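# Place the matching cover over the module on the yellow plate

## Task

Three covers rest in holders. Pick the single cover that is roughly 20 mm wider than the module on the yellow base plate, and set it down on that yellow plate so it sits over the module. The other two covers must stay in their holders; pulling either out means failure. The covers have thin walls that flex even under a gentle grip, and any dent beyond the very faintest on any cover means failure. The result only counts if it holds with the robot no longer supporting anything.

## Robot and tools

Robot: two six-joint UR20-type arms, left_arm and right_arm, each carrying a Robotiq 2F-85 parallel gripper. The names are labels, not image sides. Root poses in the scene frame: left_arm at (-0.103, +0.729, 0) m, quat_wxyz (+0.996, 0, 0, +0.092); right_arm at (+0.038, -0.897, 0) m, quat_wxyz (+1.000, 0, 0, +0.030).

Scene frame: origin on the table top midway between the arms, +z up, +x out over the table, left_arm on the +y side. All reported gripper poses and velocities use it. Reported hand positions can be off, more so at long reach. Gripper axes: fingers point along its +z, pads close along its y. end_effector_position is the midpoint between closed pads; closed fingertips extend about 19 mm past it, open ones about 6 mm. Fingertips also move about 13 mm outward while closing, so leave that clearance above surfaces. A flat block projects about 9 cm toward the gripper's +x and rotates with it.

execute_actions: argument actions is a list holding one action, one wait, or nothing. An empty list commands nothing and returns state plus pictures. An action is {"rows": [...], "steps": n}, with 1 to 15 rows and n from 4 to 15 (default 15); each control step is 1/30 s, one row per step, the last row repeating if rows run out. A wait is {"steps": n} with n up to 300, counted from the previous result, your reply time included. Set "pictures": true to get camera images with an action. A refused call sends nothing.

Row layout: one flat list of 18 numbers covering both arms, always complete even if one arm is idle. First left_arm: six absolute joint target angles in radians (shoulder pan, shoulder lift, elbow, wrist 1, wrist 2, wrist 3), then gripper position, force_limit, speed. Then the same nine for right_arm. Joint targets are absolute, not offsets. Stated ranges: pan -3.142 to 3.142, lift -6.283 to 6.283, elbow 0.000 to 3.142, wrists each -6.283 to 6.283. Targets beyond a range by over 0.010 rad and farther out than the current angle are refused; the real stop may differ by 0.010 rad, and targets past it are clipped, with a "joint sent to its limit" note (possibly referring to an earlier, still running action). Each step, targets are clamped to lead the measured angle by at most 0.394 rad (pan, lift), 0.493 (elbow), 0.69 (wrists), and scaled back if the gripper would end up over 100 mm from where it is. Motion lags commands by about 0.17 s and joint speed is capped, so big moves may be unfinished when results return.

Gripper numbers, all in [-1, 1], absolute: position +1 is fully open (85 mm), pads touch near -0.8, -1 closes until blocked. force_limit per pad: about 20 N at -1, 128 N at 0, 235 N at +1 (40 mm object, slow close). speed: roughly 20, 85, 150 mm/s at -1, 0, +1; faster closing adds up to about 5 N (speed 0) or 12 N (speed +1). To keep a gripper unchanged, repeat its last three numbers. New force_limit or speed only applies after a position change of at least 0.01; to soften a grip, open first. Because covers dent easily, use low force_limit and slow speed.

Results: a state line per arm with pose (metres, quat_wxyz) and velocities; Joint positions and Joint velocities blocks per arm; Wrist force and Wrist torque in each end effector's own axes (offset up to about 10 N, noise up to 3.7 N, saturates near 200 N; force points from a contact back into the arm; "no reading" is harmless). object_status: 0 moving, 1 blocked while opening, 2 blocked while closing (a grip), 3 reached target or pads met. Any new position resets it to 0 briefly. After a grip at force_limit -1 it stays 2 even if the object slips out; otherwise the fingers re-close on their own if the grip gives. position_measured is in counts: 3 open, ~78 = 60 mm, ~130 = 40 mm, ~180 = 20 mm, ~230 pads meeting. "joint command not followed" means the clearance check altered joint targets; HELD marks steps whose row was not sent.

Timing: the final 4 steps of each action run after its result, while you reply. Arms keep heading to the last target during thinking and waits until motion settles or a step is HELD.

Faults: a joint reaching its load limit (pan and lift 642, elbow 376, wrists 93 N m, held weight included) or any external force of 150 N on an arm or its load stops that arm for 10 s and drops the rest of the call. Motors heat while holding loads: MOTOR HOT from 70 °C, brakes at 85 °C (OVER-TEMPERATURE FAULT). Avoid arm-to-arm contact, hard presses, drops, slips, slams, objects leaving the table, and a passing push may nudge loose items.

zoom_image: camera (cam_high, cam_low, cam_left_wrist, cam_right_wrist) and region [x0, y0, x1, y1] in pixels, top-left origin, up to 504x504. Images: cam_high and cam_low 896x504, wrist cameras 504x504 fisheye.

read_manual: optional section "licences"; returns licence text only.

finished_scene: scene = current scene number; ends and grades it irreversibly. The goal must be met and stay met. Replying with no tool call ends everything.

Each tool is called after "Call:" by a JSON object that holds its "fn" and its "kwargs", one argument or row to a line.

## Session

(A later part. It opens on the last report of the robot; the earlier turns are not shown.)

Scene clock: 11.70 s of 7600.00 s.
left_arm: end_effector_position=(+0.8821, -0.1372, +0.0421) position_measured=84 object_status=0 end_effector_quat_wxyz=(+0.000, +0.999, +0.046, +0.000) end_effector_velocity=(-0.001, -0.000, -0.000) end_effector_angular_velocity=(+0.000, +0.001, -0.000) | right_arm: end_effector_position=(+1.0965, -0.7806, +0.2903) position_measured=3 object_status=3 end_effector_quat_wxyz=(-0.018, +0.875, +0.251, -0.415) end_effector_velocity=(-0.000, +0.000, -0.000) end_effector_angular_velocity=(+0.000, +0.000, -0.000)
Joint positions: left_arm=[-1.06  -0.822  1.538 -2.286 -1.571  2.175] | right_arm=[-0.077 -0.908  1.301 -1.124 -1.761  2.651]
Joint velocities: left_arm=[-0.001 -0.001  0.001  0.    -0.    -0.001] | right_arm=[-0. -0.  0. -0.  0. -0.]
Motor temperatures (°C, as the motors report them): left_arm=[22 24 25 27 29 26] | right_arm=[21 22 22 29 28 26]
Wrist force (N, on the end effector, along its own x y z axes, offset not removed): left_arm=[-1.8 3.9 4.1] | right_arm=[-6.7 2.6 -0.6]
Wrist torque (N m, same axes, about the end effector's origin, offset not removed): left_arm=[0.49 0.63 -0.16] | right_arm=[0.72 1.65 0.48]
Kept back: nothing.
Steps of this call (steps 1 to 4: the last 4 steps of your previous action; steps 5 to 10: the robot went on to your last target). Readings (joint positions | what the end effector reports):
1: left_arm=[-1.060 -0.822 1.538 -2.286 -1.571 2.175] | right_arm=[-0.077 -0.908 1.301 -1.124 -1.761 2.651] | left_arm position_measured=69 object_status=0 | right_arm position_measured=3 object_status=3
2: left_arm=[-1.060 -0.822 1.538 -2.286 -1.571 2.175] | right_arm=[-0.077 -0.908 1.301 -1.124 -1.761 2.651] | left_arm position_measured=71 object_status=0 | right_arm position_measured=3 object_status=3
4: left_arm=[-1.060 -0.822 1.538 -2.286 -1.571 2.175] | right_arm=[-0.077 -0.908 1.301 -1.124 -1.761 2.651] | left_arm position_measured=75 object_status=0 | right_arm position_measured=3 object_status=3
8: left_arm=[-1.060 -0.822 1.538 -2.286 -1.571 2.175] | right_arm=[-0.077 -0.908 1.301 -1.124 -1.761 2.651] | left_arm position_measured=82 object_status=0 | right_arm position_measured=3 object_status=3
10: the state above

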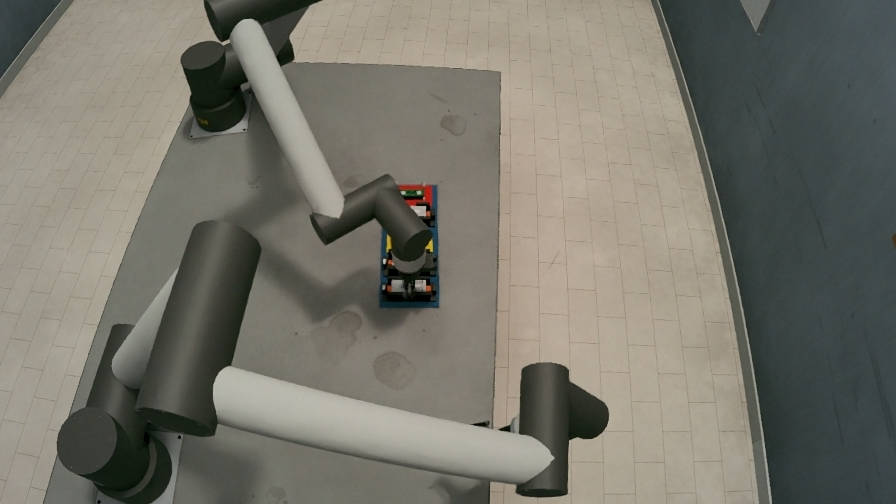

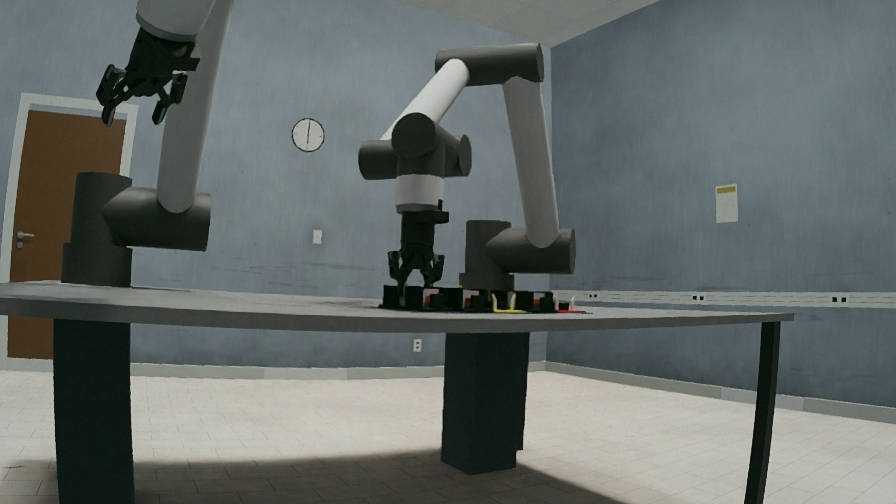

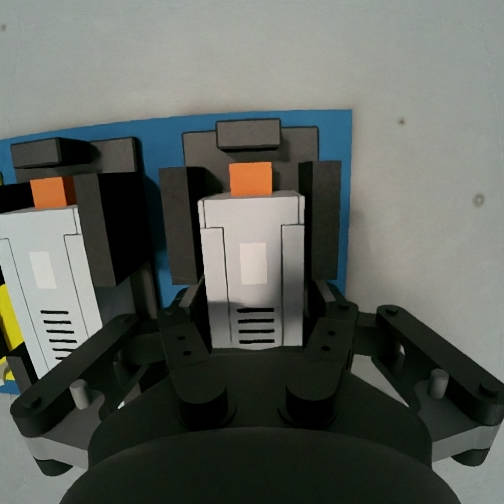

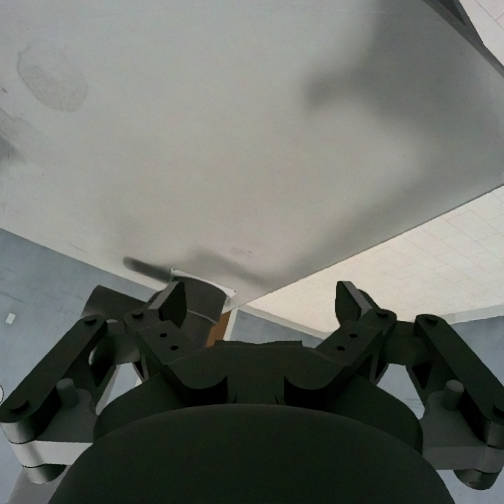

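Call:
{"fn": "execute_actions", "kwargs": {
  "actions": [
    {"rows":[[-1.059,-0.822,1.5377,-2.2865,-1.5708,2.176,-1,-1,-1,-0.077,-0.908,1.301,-1.124,-1.761,2.651,1,-1,0]]}
  ]
}}

Call:
{"fn": "execute_actions", "kwargs": {
  "actions": [
    {"steps":20}
  ]
}}

Call:
{"fn": "execute_actions", "kwargs": {
  "actions": [
    {"rows":[[-1.059,-0.8243,1.537,-2.2835,-1.5708,2.176,-1,-1,-1,-0.077,-0.908,1.301,-1.124,-1.761,2.651,1,-1,0]],"steps":12}
  ],
  "pictures": true
}}

Scene clock: 12.27 s of 7600.00 s.
left_arm: end_effector_position=(+0.8831, -0.1360, +0.0421) position_measured=99 object_status=0 end_effector_quat_wxyz=(+0.000, +0.999, +0.046, +0.000) end_effector_velocity=(+0.002, +0.002, +0.000) end_effector_angular_velocity=(-0.001, -0.000, +0.002) | right_arm: end_effector_position=(+1.0965, -0.7806, +0.2903) position_measured=3 object_status=3 end_effector_quat_wxyz=(-0.018, +0.875, +0.251, -0.415) end_effector_velocity=(-0.000, -0.001, -0.000) end_effector_angular_velocity=(+0.000, +0.000, -0.000)
Joint positions: left_arm=[-1.059 -0.822  1.538 -2.287 -1.571  2.176] | right_arm=[-0.077 -0.908  1.301 -1.124 -1.761  2.651]
Joint velocities: left_arm=[ 0.002  0.    -0.001 -0.    -0.    -0.   ] | right_arm=[-0.001  0.     0.    -0.    -0.    -0.   ]
Motor temperatures (°C, as the motors report them): left_arm=[22 24 25 27 29 26] | right_arm=[21 22 22 29 28 26]
Wrist force (N, on the end effector, along its own x y z axes, offset not removed): left_arm=[0.0 -1.9 4.8] | right_arm=[1.8 1.3 1.6]
Wrist torque (N m, same axes, about the end effector's origin, offset not removed): left_arm=[-0.62 0.42 -0.02] | right_arm=[0.42 0.07 0.53]
Steps of this call (steps 1 to 6: the robot went on to your last target; steps 7 to 17: the first 11 steps of this action). Readings (joint positions | what the end effector reports):
7: left_arm=[-1.060 -0.822 1.538 -2.286 -1.571 2.175] | right_arm=[-0.077 -0.908 1.301 -1.124 -1.761 2.651] | left_arm position_measured=85 object_status=0 | right_arm position_measured=3 object_status=3
8: left_arm=[-1.060 -0.822 1.538 -2.287 -1.571 2.175] | right_arm=[-0.077 -0.908 1.301 -1.124 -1.761 2.651] | left_arm position_measured=85 object_status=0 | right_arm position_measured=3 object_status=3
10: left_arm=[-1.060 -0.822 1.538 -2.287 -1.571 2.175] | right_arm=[-0.077 -0.908 1.301 -1.124 -1.761 2.651] | left_arm position_measured=87 object_status=0 | right_arm position_measured=3 object_status=3
14: left_arm=[-1.059 -0.822 1.538 -2.287 -1.571 2.176] | right_arm=[-0.077 -0.908 1.301 -1.124 -1.761 2.651] | left_arm position_measured=94 object_status=0 | right_arm position_measured=3 object_status=3
17: the state above

Scene clock: 12.93 s of 7600.00 s.
left_arm: end_effector_position=(+0.8832, -0.1360, +0.0421) position_measured=119 object_status=2 end_effector_quat_wxyz=(+0.000, +0.999, +0.046, +0.000) end_effector_velocity=(-0.002, -0.002, -0.000) end_effector_angular_velocity=(-0.000, +0.001, -0.003) | right_arm: end_effector_position=(+1.0965, -0.7806, +0.2903) position_measured=3 object_status=3 end_effector_quat_wxyz=(-0.018, +0.875, +0.251, -0.415) end_effector_velocity=(-0.001, -0.000, -0.001) end_effector_angular_velocity=(-0.000, +0.001, +0.000)
Joint positions: left_arm=[-1.059 -0.822  1.538 -2.287 -1.571  2.176] | right_arm=[-0.077 -0.908  1.301 -1.124 -1.761  2.651]
Joint velocities: left_arm=[-0.002 -0.     0.     0.    -0.001  0.001] | right_arm=[-0.     0.001  0.001 -0.    -0.     0.   ]
Motor temperatures (°C, as the motors report them): left_arm=[22 24 25 27 29 26] | right_arm=[21 22 22 29 28 26]
Wrist force (N, on the end effector, along its own x y z axes, offset not removed): left_arm=[0.4 2.8 -0.2] | right_arm=[-2.2 -1.3 0.8]
Wrist torque (N m, same axes, about the end effector's origin, offset not removed): left_arm=[-0.54 0.12 -0.02] | right_arm=[0.02 0.77 0.59]
Kept back: nothing.
Steps of this call (steps 1 to 4: the last 4 steps of your previous action; steps 5 to 15: the robot went on to your last target; steps 16 to 20: nothing new was sent). Readings (joint positions | what the end effector reports):
1: left_arm=[-1.059 -0.822 1.538 -2.287 -1.571 2.176] | right_arm=[-0.077 -0.908 1.301 -1.124 -1.761 2.651] | left_arm position_measured=101 object_status=0 | right_arm position_measured=3 object_status=3
2: left_arm=[-1.059 -0.822 1.538 -2.287 -1.571 2.176] | right_arm=[-0.077 -0.908 1.301 -1.124 -1.761 2.651] | left_arm position_measured=103 object_status=0 | right_arm position_measured=3 object_status=3
4: left_arm=[-1.059 -0.822 1.538 -2.287 -1.571 2.176] | right_arm=[-0.077 -0.908 1.301 -1.124 -1.761 2.651] | left_arm position_measured=106 object_status=0 | right_arm position_measured=3 object_status=3
8: left_arm=[-1.059 -0.822 1.538 -2.287 -1.571 2.176] | right_arm=[-0.077 -0.908 1.301 -1.124 -1.761 2.651] | left_arm position_measured=113 object_status=0 | right_arm position_measured=3 object_status=3
20: the state above
All arms were judged still, so your last target was given up. Only a new action makes them travel on or press farther. Fingers that are still opening or closing keep moving.

Scene clock: 13.20 s of 7600.00 s.
left_arm: end_effector_position=(+0.8831, -0.1359, +0.0446) position_measured=119 object_status=2 end_effector_quat_wxyz=(-0.000, +0.999, +0.046, -0.000) end_effector_velocity=(+0.000, +0.000, +0.003) end_effector_angular_velocity=(+0.000, +0.000, +0.001) | right_arm: end_effector_position=(+1.0965, -0.7806, +0.2903) position_measured=3 object_status=3 end_effector_quat_wxyz=(-0.018, +0.875, +0.251, -0.415) end_effector_velocity=(+0.000, +0.000, +0.001) end_effector_angular_velocity=(-0.000, -0.001, +0.001)
Joint positions: left_arm=[-1.059 -0.824  1.537 -2.284 -1.571  2.176] | right_arm=[-0.077 -0.908  1.301 -1.124 -1.761  2.651]
Joint velocities: left_arm=[ 0.    -0.002 -0.001  0.003 -0.    -0.   ] | right_arm=[ 0.    -0.    -0.001  0.    -0.     0.   ]
Motor temperatures (°C, as the motors report them): left_arm=[22 24 25 27 29 26] | right_arm=[21 22 22 29 28 26]
Wrist force (N, on the end effector, along its own x y z axes, offset not removed): left_arm=[-1.5 6.0 11.2] | right_arm=[-3.1 4.3 -0.6]
Wrist torque (N m, same axes, about the end effector's origin, offset not removed): left_arm=[-0.82 0.50 -0.01] | right_arm=[1.12 0.92 0.44]
Steps of this call (steps 1 to 8: the first 8 steps of this action). Readings (joint positions | what the end effector reports):
1: left_arm=[-1.059 -0.822 1.538 -2.287 -1.571 2.176] | right_arm=[-0.077 -0.908 1.301 -1.124 -1.761 2.651] | left_arm position_measured=119 object_status=2 | right_arm position_measured=3 object_status=3
2: left_arm=[-1.059 -0.822 1.538 -2.286 -1.571 2.176] | right_arm=[-0.077 -0.908 1.301 -1.124 -1.761 2.651] | left_arm position_measured=119 object_status=2 | right_arm position_measured=3 object_status=3
4: left_arm=[-1.059 -0.823 1.537 -2.285 -1.571 2.176] | right_arm=[-0.077 -0.908 1.301 -1.124 -1.761 2.651] | left_arm position_measured=119 object_status=2 | right_arm position_measured=3 object_status=3
8: the state above

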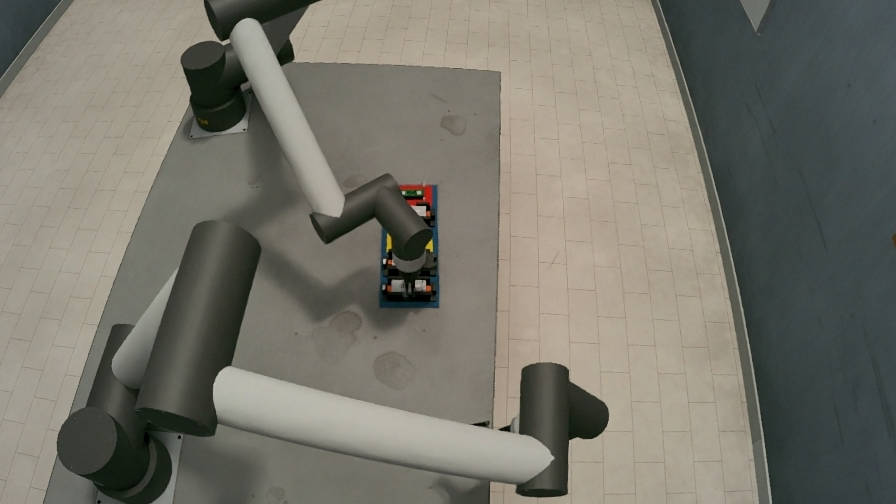

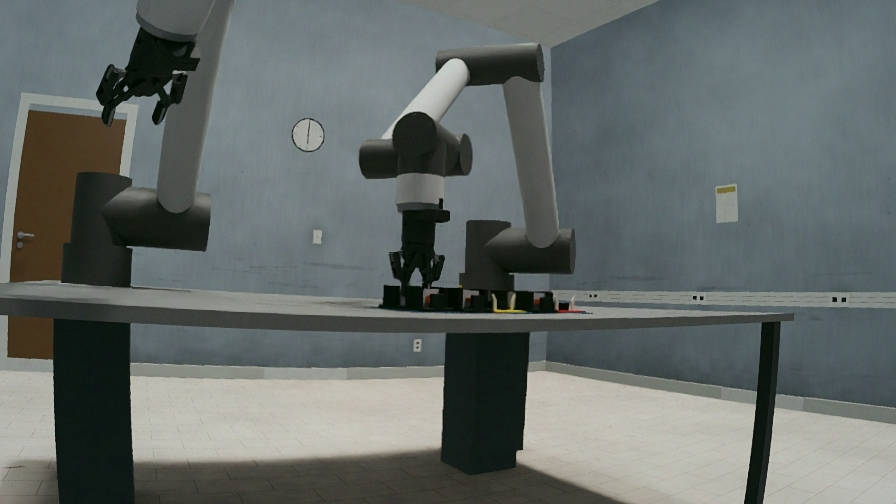

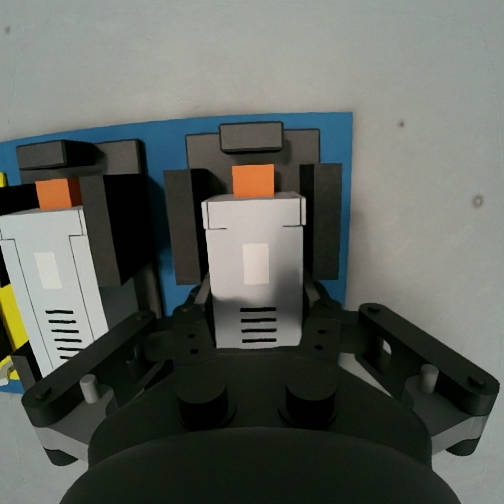

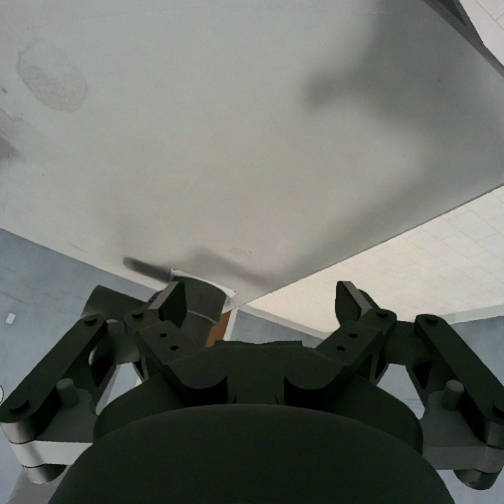

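Cover seems to follow. Lift 8 mm more.

Call:
{"fn": "execute_actions", "kwargs": {
  "actions": [
    {"rows":[[-1.059,-0.8303,1.5349,-2.2754,-1.5708,2.176,-1,-1,-1,-0.077,-0.908,1.301,-1.124,-1.761,2.651,1,-1,0]],"steps":14}
  ],
  "pictures": true
}}

Scene clock: 13.67 s of 7600.00 s.
left_arm: end_effector_position=(+0.8832, -0.1359, +0.0529) position_measured=119 object_status=2 end_effector_quat_wxyz=(-0.000, +0.999, +0.046, -0.000) end_effector_velocity=(-0.001, -0.002, +0.005) end_effector_angular_velocity=(-0.001, -0.001, -0.001) | right_arm: end_effector_position=(+1.0965, -0.7806, +0.2903) position_measured=3 object_status=3 end_effector_quat_wxyz=(-0.018, +0.875, +0.251, -0.415) end_effector_velocity=(+0.000, -0.000, -0.000) end_effector_angular_velocity=(+0.000, +0.000, -0.000)
Joint positions: left_arm=[-1.059 -0.83   1.535 -2.276 -1.571  2.176] | right_arm=[-0.077 -0.908  1.301 -1.124 -1.761  2.651]
Joint velocities: left_arm=[-0.002 -0.003 -0.001  0.003  0.    -0.001] | right_arm=[-0.  0. -0.  0.  0. -0.]
Motor temperatures (°C, as the motors report them): left_arm=[22 24 25 27 29 26] | right_arm=[21 22 22 29 28 26]
Wrist force (N, on the end effector, along its own x y z axes, offset not removed): left_arm=[-1.6 4.4 10.3] | right_arm=[-4.9 3.3 0.4]
Wrist torque (N m, same axes, about the end effector's origin, offset not removed): left_arm=[-0.52 0.59 -0.06] | right_arm=[0.87 1.31 0.56]
Steps of this call (steps 1 to 4: the last 4 steps of your previous action; steps 5 to 14: the first 10 steps of this action). Readings (joint positions | what the end effector reports):
5: left_arm=[-1.059 -0.824 1.537 -2.283 -1.571 2.176] | right_arm=[-0.077 -0.908 1.301 -1.124 -1.761 2.651] | left_arm position_measured=119 object_status=2 | right_arm position_measured=3 object_status=3
6: left_arm=[-1.059 -0.825 1.537 -2.282 -1.571 2.176] | right_arm=[-0.077 -0.908 1.301 -1.124 -1.761 2.651] | left_arm position_measured=119 object_status=2 | right_arm position_measured=3 object_status=3
8: left_arm=[-1.059 -0.828 1.536 -2.278 -1.571 2.176] | right_arm=[-0.077 -0.908 1.301 -1.124 -1.761 2.651] | left_arm position_measured=119 object_status=2 | right_arm position_measured=3 object_status=3
12: left_arm=[-1.059 -0.830 1.535 -2.276 -1.571 2.176] | right_arm=[-0.077 -0.908 1.301 -1.124 -1.761 2.651] | left_arm position_measured=119 object_status=2 | right_arm position_measured=3 object_status=3
14: the state above

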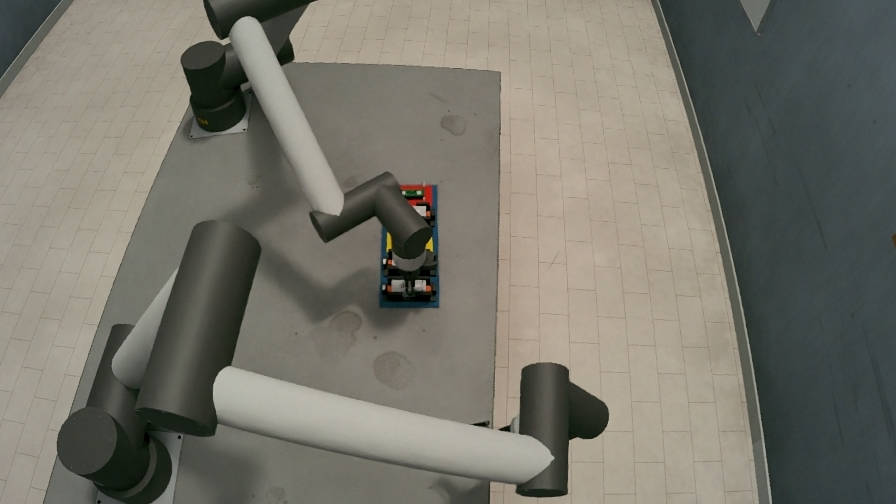

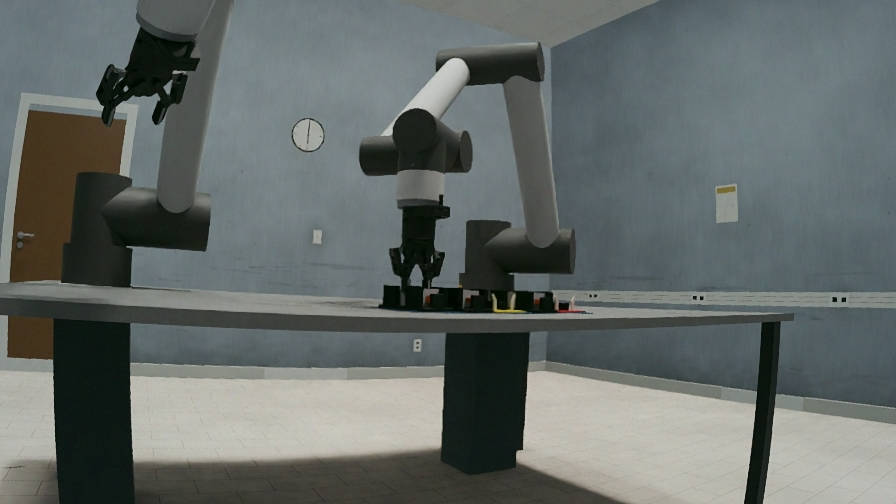

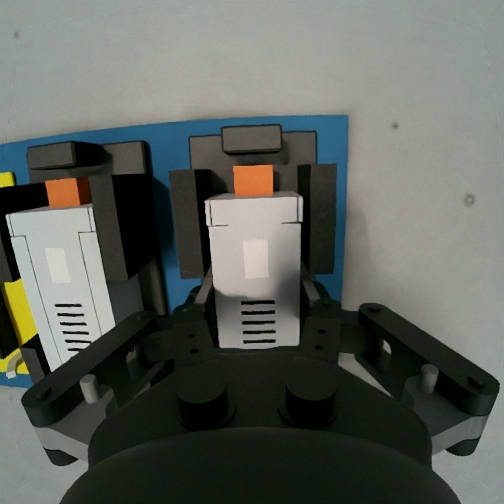

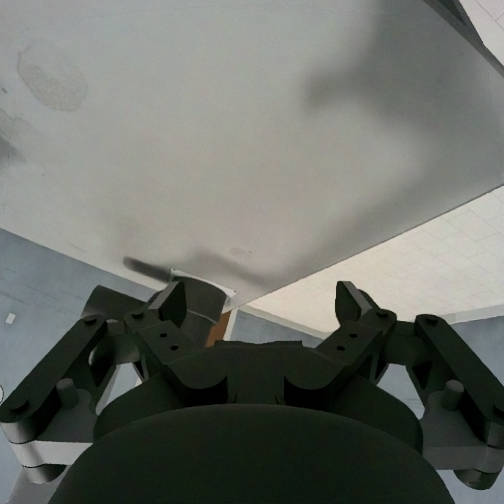

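Call:
{"fn": "execute_actions", "kwargs": {
  "actions": [
    {"rows":[[-1.059,-0.8303,1.5349,-2.2754,-1.5708,2.176,0.2,-1,0,-0.077,-0.908,1.301,-1.124,-1.761,2.651,1,-1,0]],"steps":6}
  ]
}}

Call:
{"fn": "execute_actions", "kwargs": {
  "actions": [
    {"rows":[[-1.0594,-0.8198,1.5384,-2.2894,-1.5708,2.176,0.2,-1,0,-0.077,-0.908,1.301,-1.124,-1.761,2.651,1,-1,0]],"steps":10}
  ]
}}

Call:
{"fn": "execute_actions", "kwargs": {
  "actions": [
    {"rows":[[-1.0594,-0.8198,1.5384,-2.2894,-1.5708,2.176,-1,-0.9,-1,-0.077,-0.908,1.301,-1.124,-1.761,2.651,1,-1,0]]}
  ]
}}

Call:
{"fn": "execute_actions", "kwargs": {
  "actions": [
    {"steps":12}
  ]
}}

Call:
{"fn": "execute_actions", "kwargs": {
  "actions": [
    {"rows":[[-1.0594,-0.8213,1.5379,-2.2874,-1.5708,2.176,-1,-0.9,-1,-0.077,-0.908,1.301,-1.124,-1.761,2.651,1,-1,0]],"steps":10}
  ],
  "pictures": true
}}

Call:
{"fn": "execute_actions", "kwargs": {
  "actions": [
    {"rows":[[-1.0594,-0.8243,1.537,-2.2835,-1.5708,2.176,-1,-0.9,-1,-0.077,-0.908,1.301,-1.124,-1.761,2.651,1,-1,0]],"steps":12}
  ],
  "pictures": true
}}

Scene clock: 17.23 s of 7600.00 s.
left_arm: end_effector_position=(+0.8832, -0.1360, +0.0531) position_measured=119 object_status=0 end_effector_quat_wxyz=(+0.000, +0.999, +0.046, +0.000) end_effector_velocity=(-0.001, -0.002, +0.002) end_effector_angular_velocity=(-0.002, -0.001, +0.000) | right_arm: end_effector_position=(+1.0965, -0.7806, +0.2903) position_measured=3 object_status=3 end_effector_quat_wxyz=(-0.018, +0.875, +0.251, -0.415) end_effector_velocity=(-0.000, +0.000, -0.000) end_effector_angular_velocity=(+0.000, +0.001, +0.000)
Joint positions: left_arm=[-1.059 -0.83   1.535 -2.275 -1.571  2.176] | right_arm=[-0.077 -0.908  1.301 -1.124 -1.761  2.651]
Joint velocities: left_arm=[-0.002 -0.002 -0.    -0.    -0.001 -0.002] | right_arm=[ 0.  0.  0.  0.  0. -0.]
Motor temperatures (°C, as the motors report them): left_arm=[22 24 25 27 29 26] | right_arm=[21 22 22 29 28 26]
Wrist force (N, on the end effector, along its own x y z axes, offset not removed): left_arm=[-2.3 2.1 9.7] | right_arm=[-2.3 2.3 0.0]
Wrist torque (N m, same axes, about the end effector's origin, offset not removed): left_arm=[-0.81 0.71 -0.08] | right_arm=[0.66 0.72 0.51]
Steps of this call (steps 1 to 4: the last 4 steps of your previous action; steps 5 to 15: the robot went on to your last target; steps 16 to 90: nothing new was sent; then 0.50 s passed at rest; steps 91 to 92: the first 2 steps of this action). Readings (joint positions | what the end effector reports):
91: left_arm=[-1.059 -0.830 1.535 -2.275 -1.571 2.176] | right_arm=[-0.077 -0.908 1.301 -1.124 -1.761 2.651] | left_arm position_measured=119 object_status=0 | right_arm position_measured=3 object_status=3
92: the state above

Scene clock: 17.57 s of 7600.00 s.
left_arm: end_effector_position=(+0.8830, -0.1363, +0.0416) position_measured=104 object_status=0 end_effector_quat_wxyz=(+0.000, +0.999, +0.046, +0.000) end_effector_velocity=(-0.000, -0.001, -0.026) end_effector_angular_velocity=(-0.002, -0.002, -0.001) | right_arm: end_effector_position=(+1.0965, -0.7806, +0.2903) position_measured=3 object_status=3 end_effector_quat_wxyz=(-0.018, +0.875, +0.251, -0.415) end_effector_velocity=(-0.000, -0.000, -0.000) end_effector_angular_velocity=(-0.000, +0.000, +0.000)
Joint positions: left_arm=[-1.059 -0.822  1.538 -2.287 -1.571  2.176] | right_arm=[-0.077 -0.908  1.301 -1.124 -1.761  2.651]
Joint velocities: left_arm=[-0.001  0.02   0.008 -0.031  0.001  0.   ] | right_arm=[-0.     0.     0.    -0.    -0.001 -0.   ]
Motor temperatures (°C, as the motors report them): left_arm=[22 24 25 27 29 26] | right_arm=[21 22 22 29 28 26]
Wrist force (N, on the end effector, along its own x y z axes, offset not removed): left_arm=[2.3 -1.5 9.2] | right_arm=[-5.0 3.0 -3.3]
Wrist torque (N m, same axes, about the end effector's origin, offset not removed): left_arm=[-0.59 -0.12 -0.13] | right_arm=[0.77 1.28 0.40]
Steps of this call (steps 1 to 4: the last 4 steps of your previous action; steps 5 to 10: the first 6 steps of this action). Readings (joint positions | what the end effector reports):
5: left_arm=[-1.059 -0.830 1.535 -2.276 -1.571 2.176] | right_arm=[-0.077 -0.908 1.301 -1.124 -1.761 2.651] | left_arm position_measured=105 object_status=0 | right_arm position_measured=3 object_status=3
6: left_arm=[-1.059 -0.828 1.535 -2.278 -1.571 2.176] | right_arm=[-0.077 -0.908 1.301 -1.124 -1.761 2.651] | left_arm position_measured=104 object_status=0 | right_arm position_measured=3 object_status=3
8: left_arm=[-1.059 -0.824 1.537 -2.284 -1.571 2.176] | right_arm=[-0.077 -0.908 1.301 -1.124 -1.761 2.651] | left_arm position_measured=104 object_status=0 | right_arm position_measured=3 object_status=3
10: the state above

Scene clock: 18.07 s of 7600.00 s.
left_arm: end_effector_position=(+0.8828, -0.1363, +0.0393) position_measured=117 object_status=0 end_effector_quat_wxyz=(+0.000, +0.999, +0.046, +0.000) end_effector_velocity=(+0.000, +0.001, -0.002) end_effector_angular_velocity=(+0.001, +0.001, +0.000) | right_arm: end_effector_position=(+1.0965, -0.7806, +0.2903) position_measured=3 object_status=3 end_effector_quat_wxyz=(-0.018, +0.875, +0.251, -0.415) end_effector_velocity=(+0.000, -0.000, -0.001) end_effector_angular_velocity=(+0.000, +0.001, -0.000)
Joint positions: left_arm=[-1.059 -0.82   1.538 -2.289 -1.571  2.176] | right_arm=[-0.077 -0.908  1.301 -1.124 -1.761  2.651]
Joint velocities: left_arm=[ 0.001  0.001  0.001 -0.     0.     0.001] | right_arm=[-0.     0.001  0.    -0.     0.    -0.   ]
Motor temperatures (°C, as the motors report them): left_arm=[22 24 25 27 29 26] | right_arm=[21 22 22 29 28 26]
Wrist force (N, on the end effector, along its own x y z axes, offset not removed): left_arm=[-4.0 -7.4 2.3] | right_arm=[-1.1 2.4 0.1]
Wrist torque (N m, same axes, about the end effector's origin, offset not removed): left_arm=[-1.05 1.06 0.03] | right_arm=[0.62 0.52 0.58]
Steps of this call (steps 1 to 4: the last 4 steps of your previous action; steps 5 to 15: the first 11 steps of this action). Readings (joint positions | what the end effector reports):
5: left_arm=[-1.059 -0.820 1.538 -2.289 -1.571 2.176] | right_arm=[-0.077 -0.908 1.301 -1.124 -1.761 2.651] | left_arm position_measured=104 object_status=0 | right_arm position_measured=3 object_status=3
6: left_arm=[-1.059 -0.820 1.538 -2.289 -1.571 2.176] | right_arm=[-0.077 -0.908 1.301 -1.124 -1.761 2.651] | left_arm position_measured=104 object_status=0 | right_arm position_measured=3 object_status=3
8: left_arm=[-1.059 -0.820 1.538 -2.289 -1.571 2.176] | right_arm=[-0.077 -0.908 1.301 -1.124 -1.761 2.651] | left_arm position_measured=106 object_status=0 | right_arm position_measured=3 object_status=3
12: left_arm=[-1.059 -0.820 1.538 -2.289 -1.571 2.176] | right_arm=[-0.077 -0.908 1.301 -1.124 -1.761 2.651] | left_arm position_measured=113 object_status=0 | right_arm position_measured=3 object_status=3
15: the state above

Scene clock: 18.47 s of 7600.00 s.
left_arm: end_effector_position=(+0.8828, -0.1364, +0.0393) position_measured=122 object_status=2 end_effector_quat_wxyz=(+0.000, +0.999, +0.046, +0.000) end_effector_velocity=(-0.000, +0.001, -0.002) end_effector_angular_velocity=(+0.001, +0.001, +0.001) | right_arm: end_effector_position=(+1.0965, -0.7806, +0.2903) position_measured=3 object_status=3 end_effector_quat_wxyz=(-0.018, +0.875, +0.251, -0.415) end_effector_velocity=(-0.000, +0.001, -0.000) end_effector_angular_velocity=(+0.000, +0.000, +0.000)
Joint positions: left_arm=[-1.059 -0.82   1.538 -2.289 -1.571  2.176] | right_arm=[-0.077 -0.908  1.301 -1.124 -1.761  2.651]
Joint velocities: left_arm=[ 0.     0.001  0.001 -0.     0.    -0.001] | right_arm=[0. 0. 0. 0. 0. 0.]
Motor temperatures (°C, as the motors report them): left_arm=[22 24 25 27 29 26] | right_arm=[21 22 22 29 28 26]
Wrist force (N, on the end effector, along its own x y z axes, offset not removed): left_arm=[-3.5 -7.8 -5.5] | right_arm=[-2.9 4.3 1.8]
Wrist torque (N m, same axes, about the end effector's origin, offset not removed): left_arm=[-0.92 1.09 -0.07] | right_arm=[1.07 0.85 0.46]
Kept back: nothing.
Steps of this call (steps 1 to 4: the last 4 steps of your previous action; steps 5 to 12: the robot went on to your last target). Readings (joint positions | what the end effector reports):
1: left_arm=[-1.059 -0.820 1.538 -2.289 -1.571 2.176] | right_arm=[-0.077 -0.908 1.301 -1.124 -1.761 2.651] | left_arm position_measured=119 object_status=0 | right_arm position_measured=3 object_status=3
2: left_arm=[-1.059 -0.820 1.538 -2.289 -1.571 2.176] | right_arm=[-0.077 -0.908 1.301 -1.124 -1.761 2.651] | left_arm position_measured=120 object_status=0 | right_arm position_measured=3 object_status=3
4: left_arm=[-1.059 -0.820 1.538 -2.289 -1.571 2.176] | right_arm=[-0.077 -0.908 1.301 -1.124 -1.761 2.651] | left_arm position_measured=122 object_status=0 | right_arm position_measured=3 object_status=3
8: left_arm=[-1.059 -0.820 1.538 -2.289 -1.571 2.176] | right_arm=[-0.077 -0.908 1.301 -1.124 -1.761 2.651] | left_arm position_measured=122 object_status=0 | right_arm position_measured=3 object_status=3
12: the state above

Scene clock: 18.67 s of 7600.00 s.
left_arm: end_effector_position=(+0.8827, -0.1362, +0.0404) position_measured=122 object_status=2 end_effector_quat_wxyz=(-0.000, +0.999, +0.046, -0.000) end_effector_velocity=(+0.002, +0.002, +0.004) end_effector_angular_velocity=(+0.001, +0.001, +0.002) | right_arm: end_effector_position=(+1.0965, -0.7806, +0.2903) position_measured=3 object_status=3 end_effector_quat_wxyz=(-0.018, +0.875, +0.251, -0.415) end_effector_velocity=(+0.000, +0.000, -0.000) end_effector_angular_velocity=(+0.000, -0.000, -0.000)
Joint positions: left_arm=[-1.059 -0.821  1.538 -2.288 -1.571  2.176] | right_arm=[-0.077 -0.908  1.301 -1.124 -1.761  2.651]
Joint velocities: left_arm=[ 0.002 -0.003 -0.002  0.006 -0.     0.   ] | right_arm=[ 0.  0. -0. -0.  0. -0.]
Motor temperatures (°C, as the motors report them): left_arm=[22 24 25 27 29 26] | right_arm=[21 22 22 29 28 26]
Wrist force (N, on the end effector, along its own x y z axes, offset not removed): left_arm=[-1.6 0.5 11.6] | right_arm=[-1.3 1.4 -1.1]
Wrist torque (N m, same axes, about the end effector's origin, offset not removed): left_arm=[-0.34 0.69 -0.01] | right_arm=[0.54 0.61 0.40]
Steps of this call (steps 1 to 6: the first 6 steps of this action). Readings (joint positions | what the end effector reports):
1: left_arm=[-1.059 -0.820 1.538 -2.289 -1.571 2.176] | right_arm=[-0.077 -0.908 1.301 -1.124 -1.761 2.651] | left_arm position_measured=122 object_status=2 | right_arm position_measured=3 object_status=3
2: left_arm=[-1.059 -0.820 1.538 -2.289 -1.571 2.176] | right_arm=[-0.077 -0.908 1.301 -1.124 -1.761 2.651] | left_arm position_measured=122 object_status=2 | right_arm position_measured=3 object_status=3
4: left_arm=[-1.059 -0.821 1.538 -2.288 -1.571 2.176] | right_arm=[-0.077 -0.908 1.301 -1.124 -1.761 2.651] | left_arm position_measured=122 object_status=2 | right_arm position_measured=3 object_status=3
6: the state above

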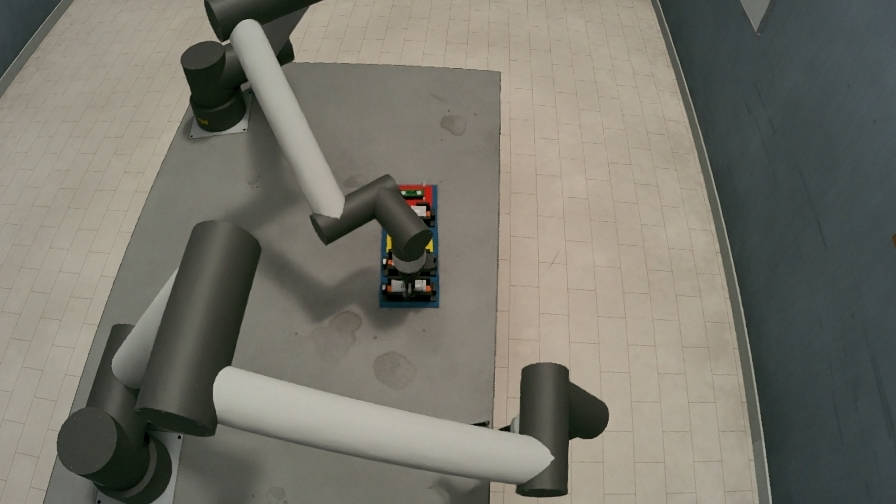

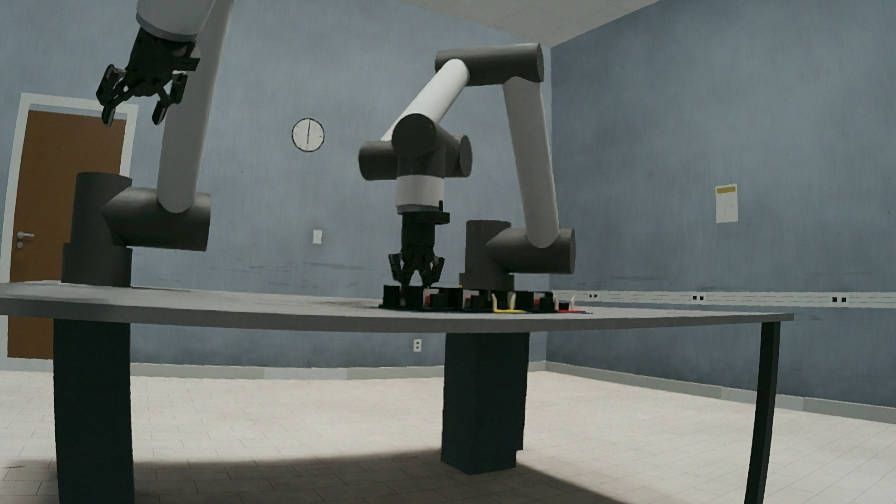

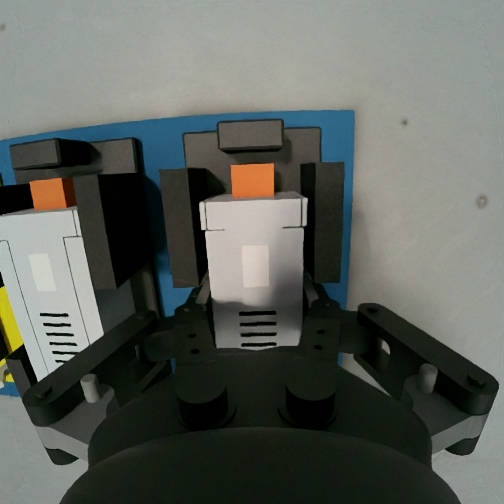

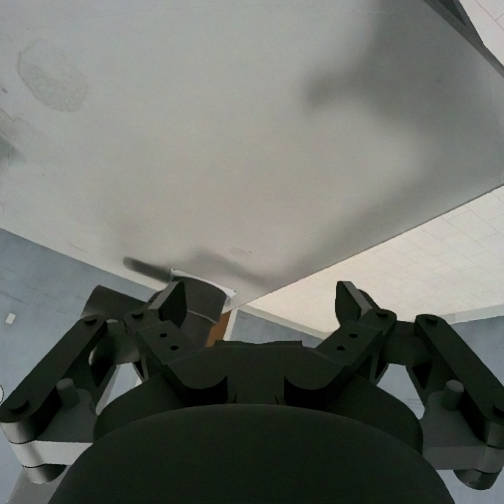

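Scene clock: 19.07 s of 7600.00 s.
left_arm: end_effector_position=(+0.8828, -0.1363, +0.0448) position_measured=122 object_status=2 end_effector_quat_wxyz=(-0.000, +0.999, +0.046, -0.000) end_effector_velocity=(-0.001, -0.000, +0.003) end_effector_angular_velocity=(+0.001, +0.000, -0.002) | right_arm: end_effector_position=(+1.0965, -0.7806, +0.2903) position_measured=3 object_status=3 end_effector_quat_wxyz=(-0.018, +0.875, +0.251, -0.415) end_effector_velocity=(+0.000, +0.000, +0.000) end_effector_angular_velocity=(-0.000, -0.000, +0.000)
Joint positions: left_arm=[-1.059 -0.824  1.537 -2.284 -1.571  2.176] | right_arm=[-0.077 -0.908  1.301 -1.124 -1.761  2.651]
Joint velocities: left_arm=[-0.001 -0.003  0.     0.003  0.     0.001] | right_arm=[ 0.     0.    -0.001  0.    -0.     0.   ]
Motor temperatures (°C, as the motors report them): left_arm=[22 24 25 27 29 26] | right_arm=[21 22 22 29 28 26]
Wrist force (N, on the end effector, along its own x y z axes, offset not removed): left_arm=[-1.4 -3.6 11.5] | right_arm=[-0.7 -0.5 -0.6]
Wrist torque (N m, same axes, about the end effector's origin, offset not removed): left_arm=[-0.78 0.60 -0.11] | right_arm=[0.00 0.51 0.43]
Steps of this call (steps 1 to 4: the last 4 steps of your previous action; steps 5 to 12: the first 8 steps of this action). Readings (joint positions | what the end effector reports):
5: left_arm=[-1.059 -0.821 1.538 -2.287 -1.571 2.176] | right_arm=[-0.077 -0.908 1.301 -1.124 -1.761 2.651] | left_arm position_measured=122 object_status=2 | right_arm position_measured=3 object_status=3
6: left_arm=[-1.059 -0.822 1.538 -2.287 -1.571 2.176] | right_arm=[-0.077 -0.908 1.301 -1.124 -1.761 2.651] | left_arm position_measured=122 object_status=2 | right_arm position_measured=3 object_status=3
8: left_arm=[-1.059 -0.823 1.537 -2.285 -1.571 2.176] | right_arm=[-0.077 -0.908 1.301 -1.124 -1.761 2.651] | left_arm position_measured=122 object_status=2 | right_arm position_measured=3 object_status=3
12: the state above

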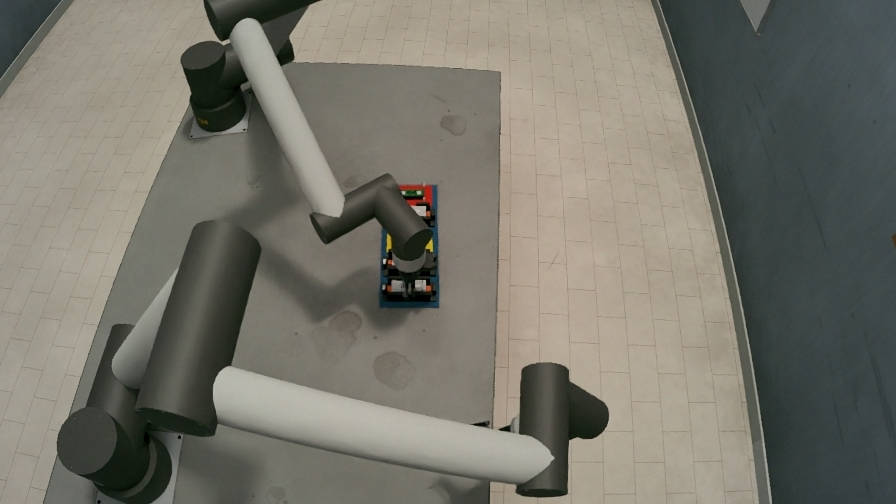

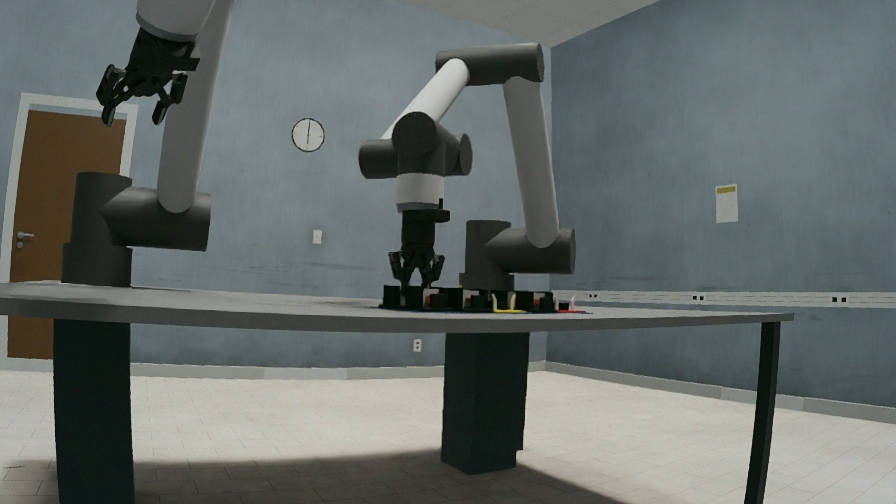

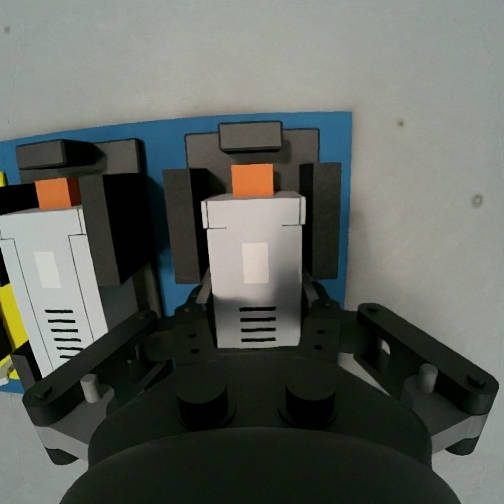

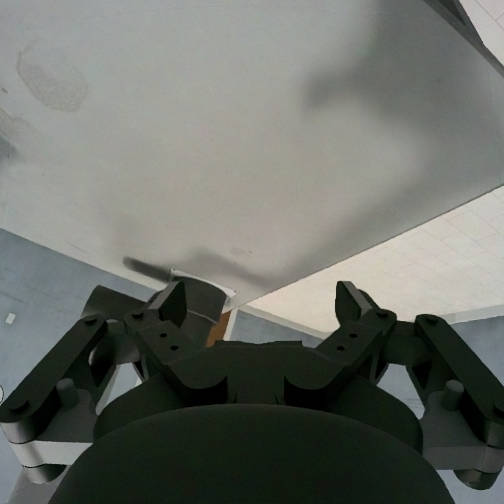

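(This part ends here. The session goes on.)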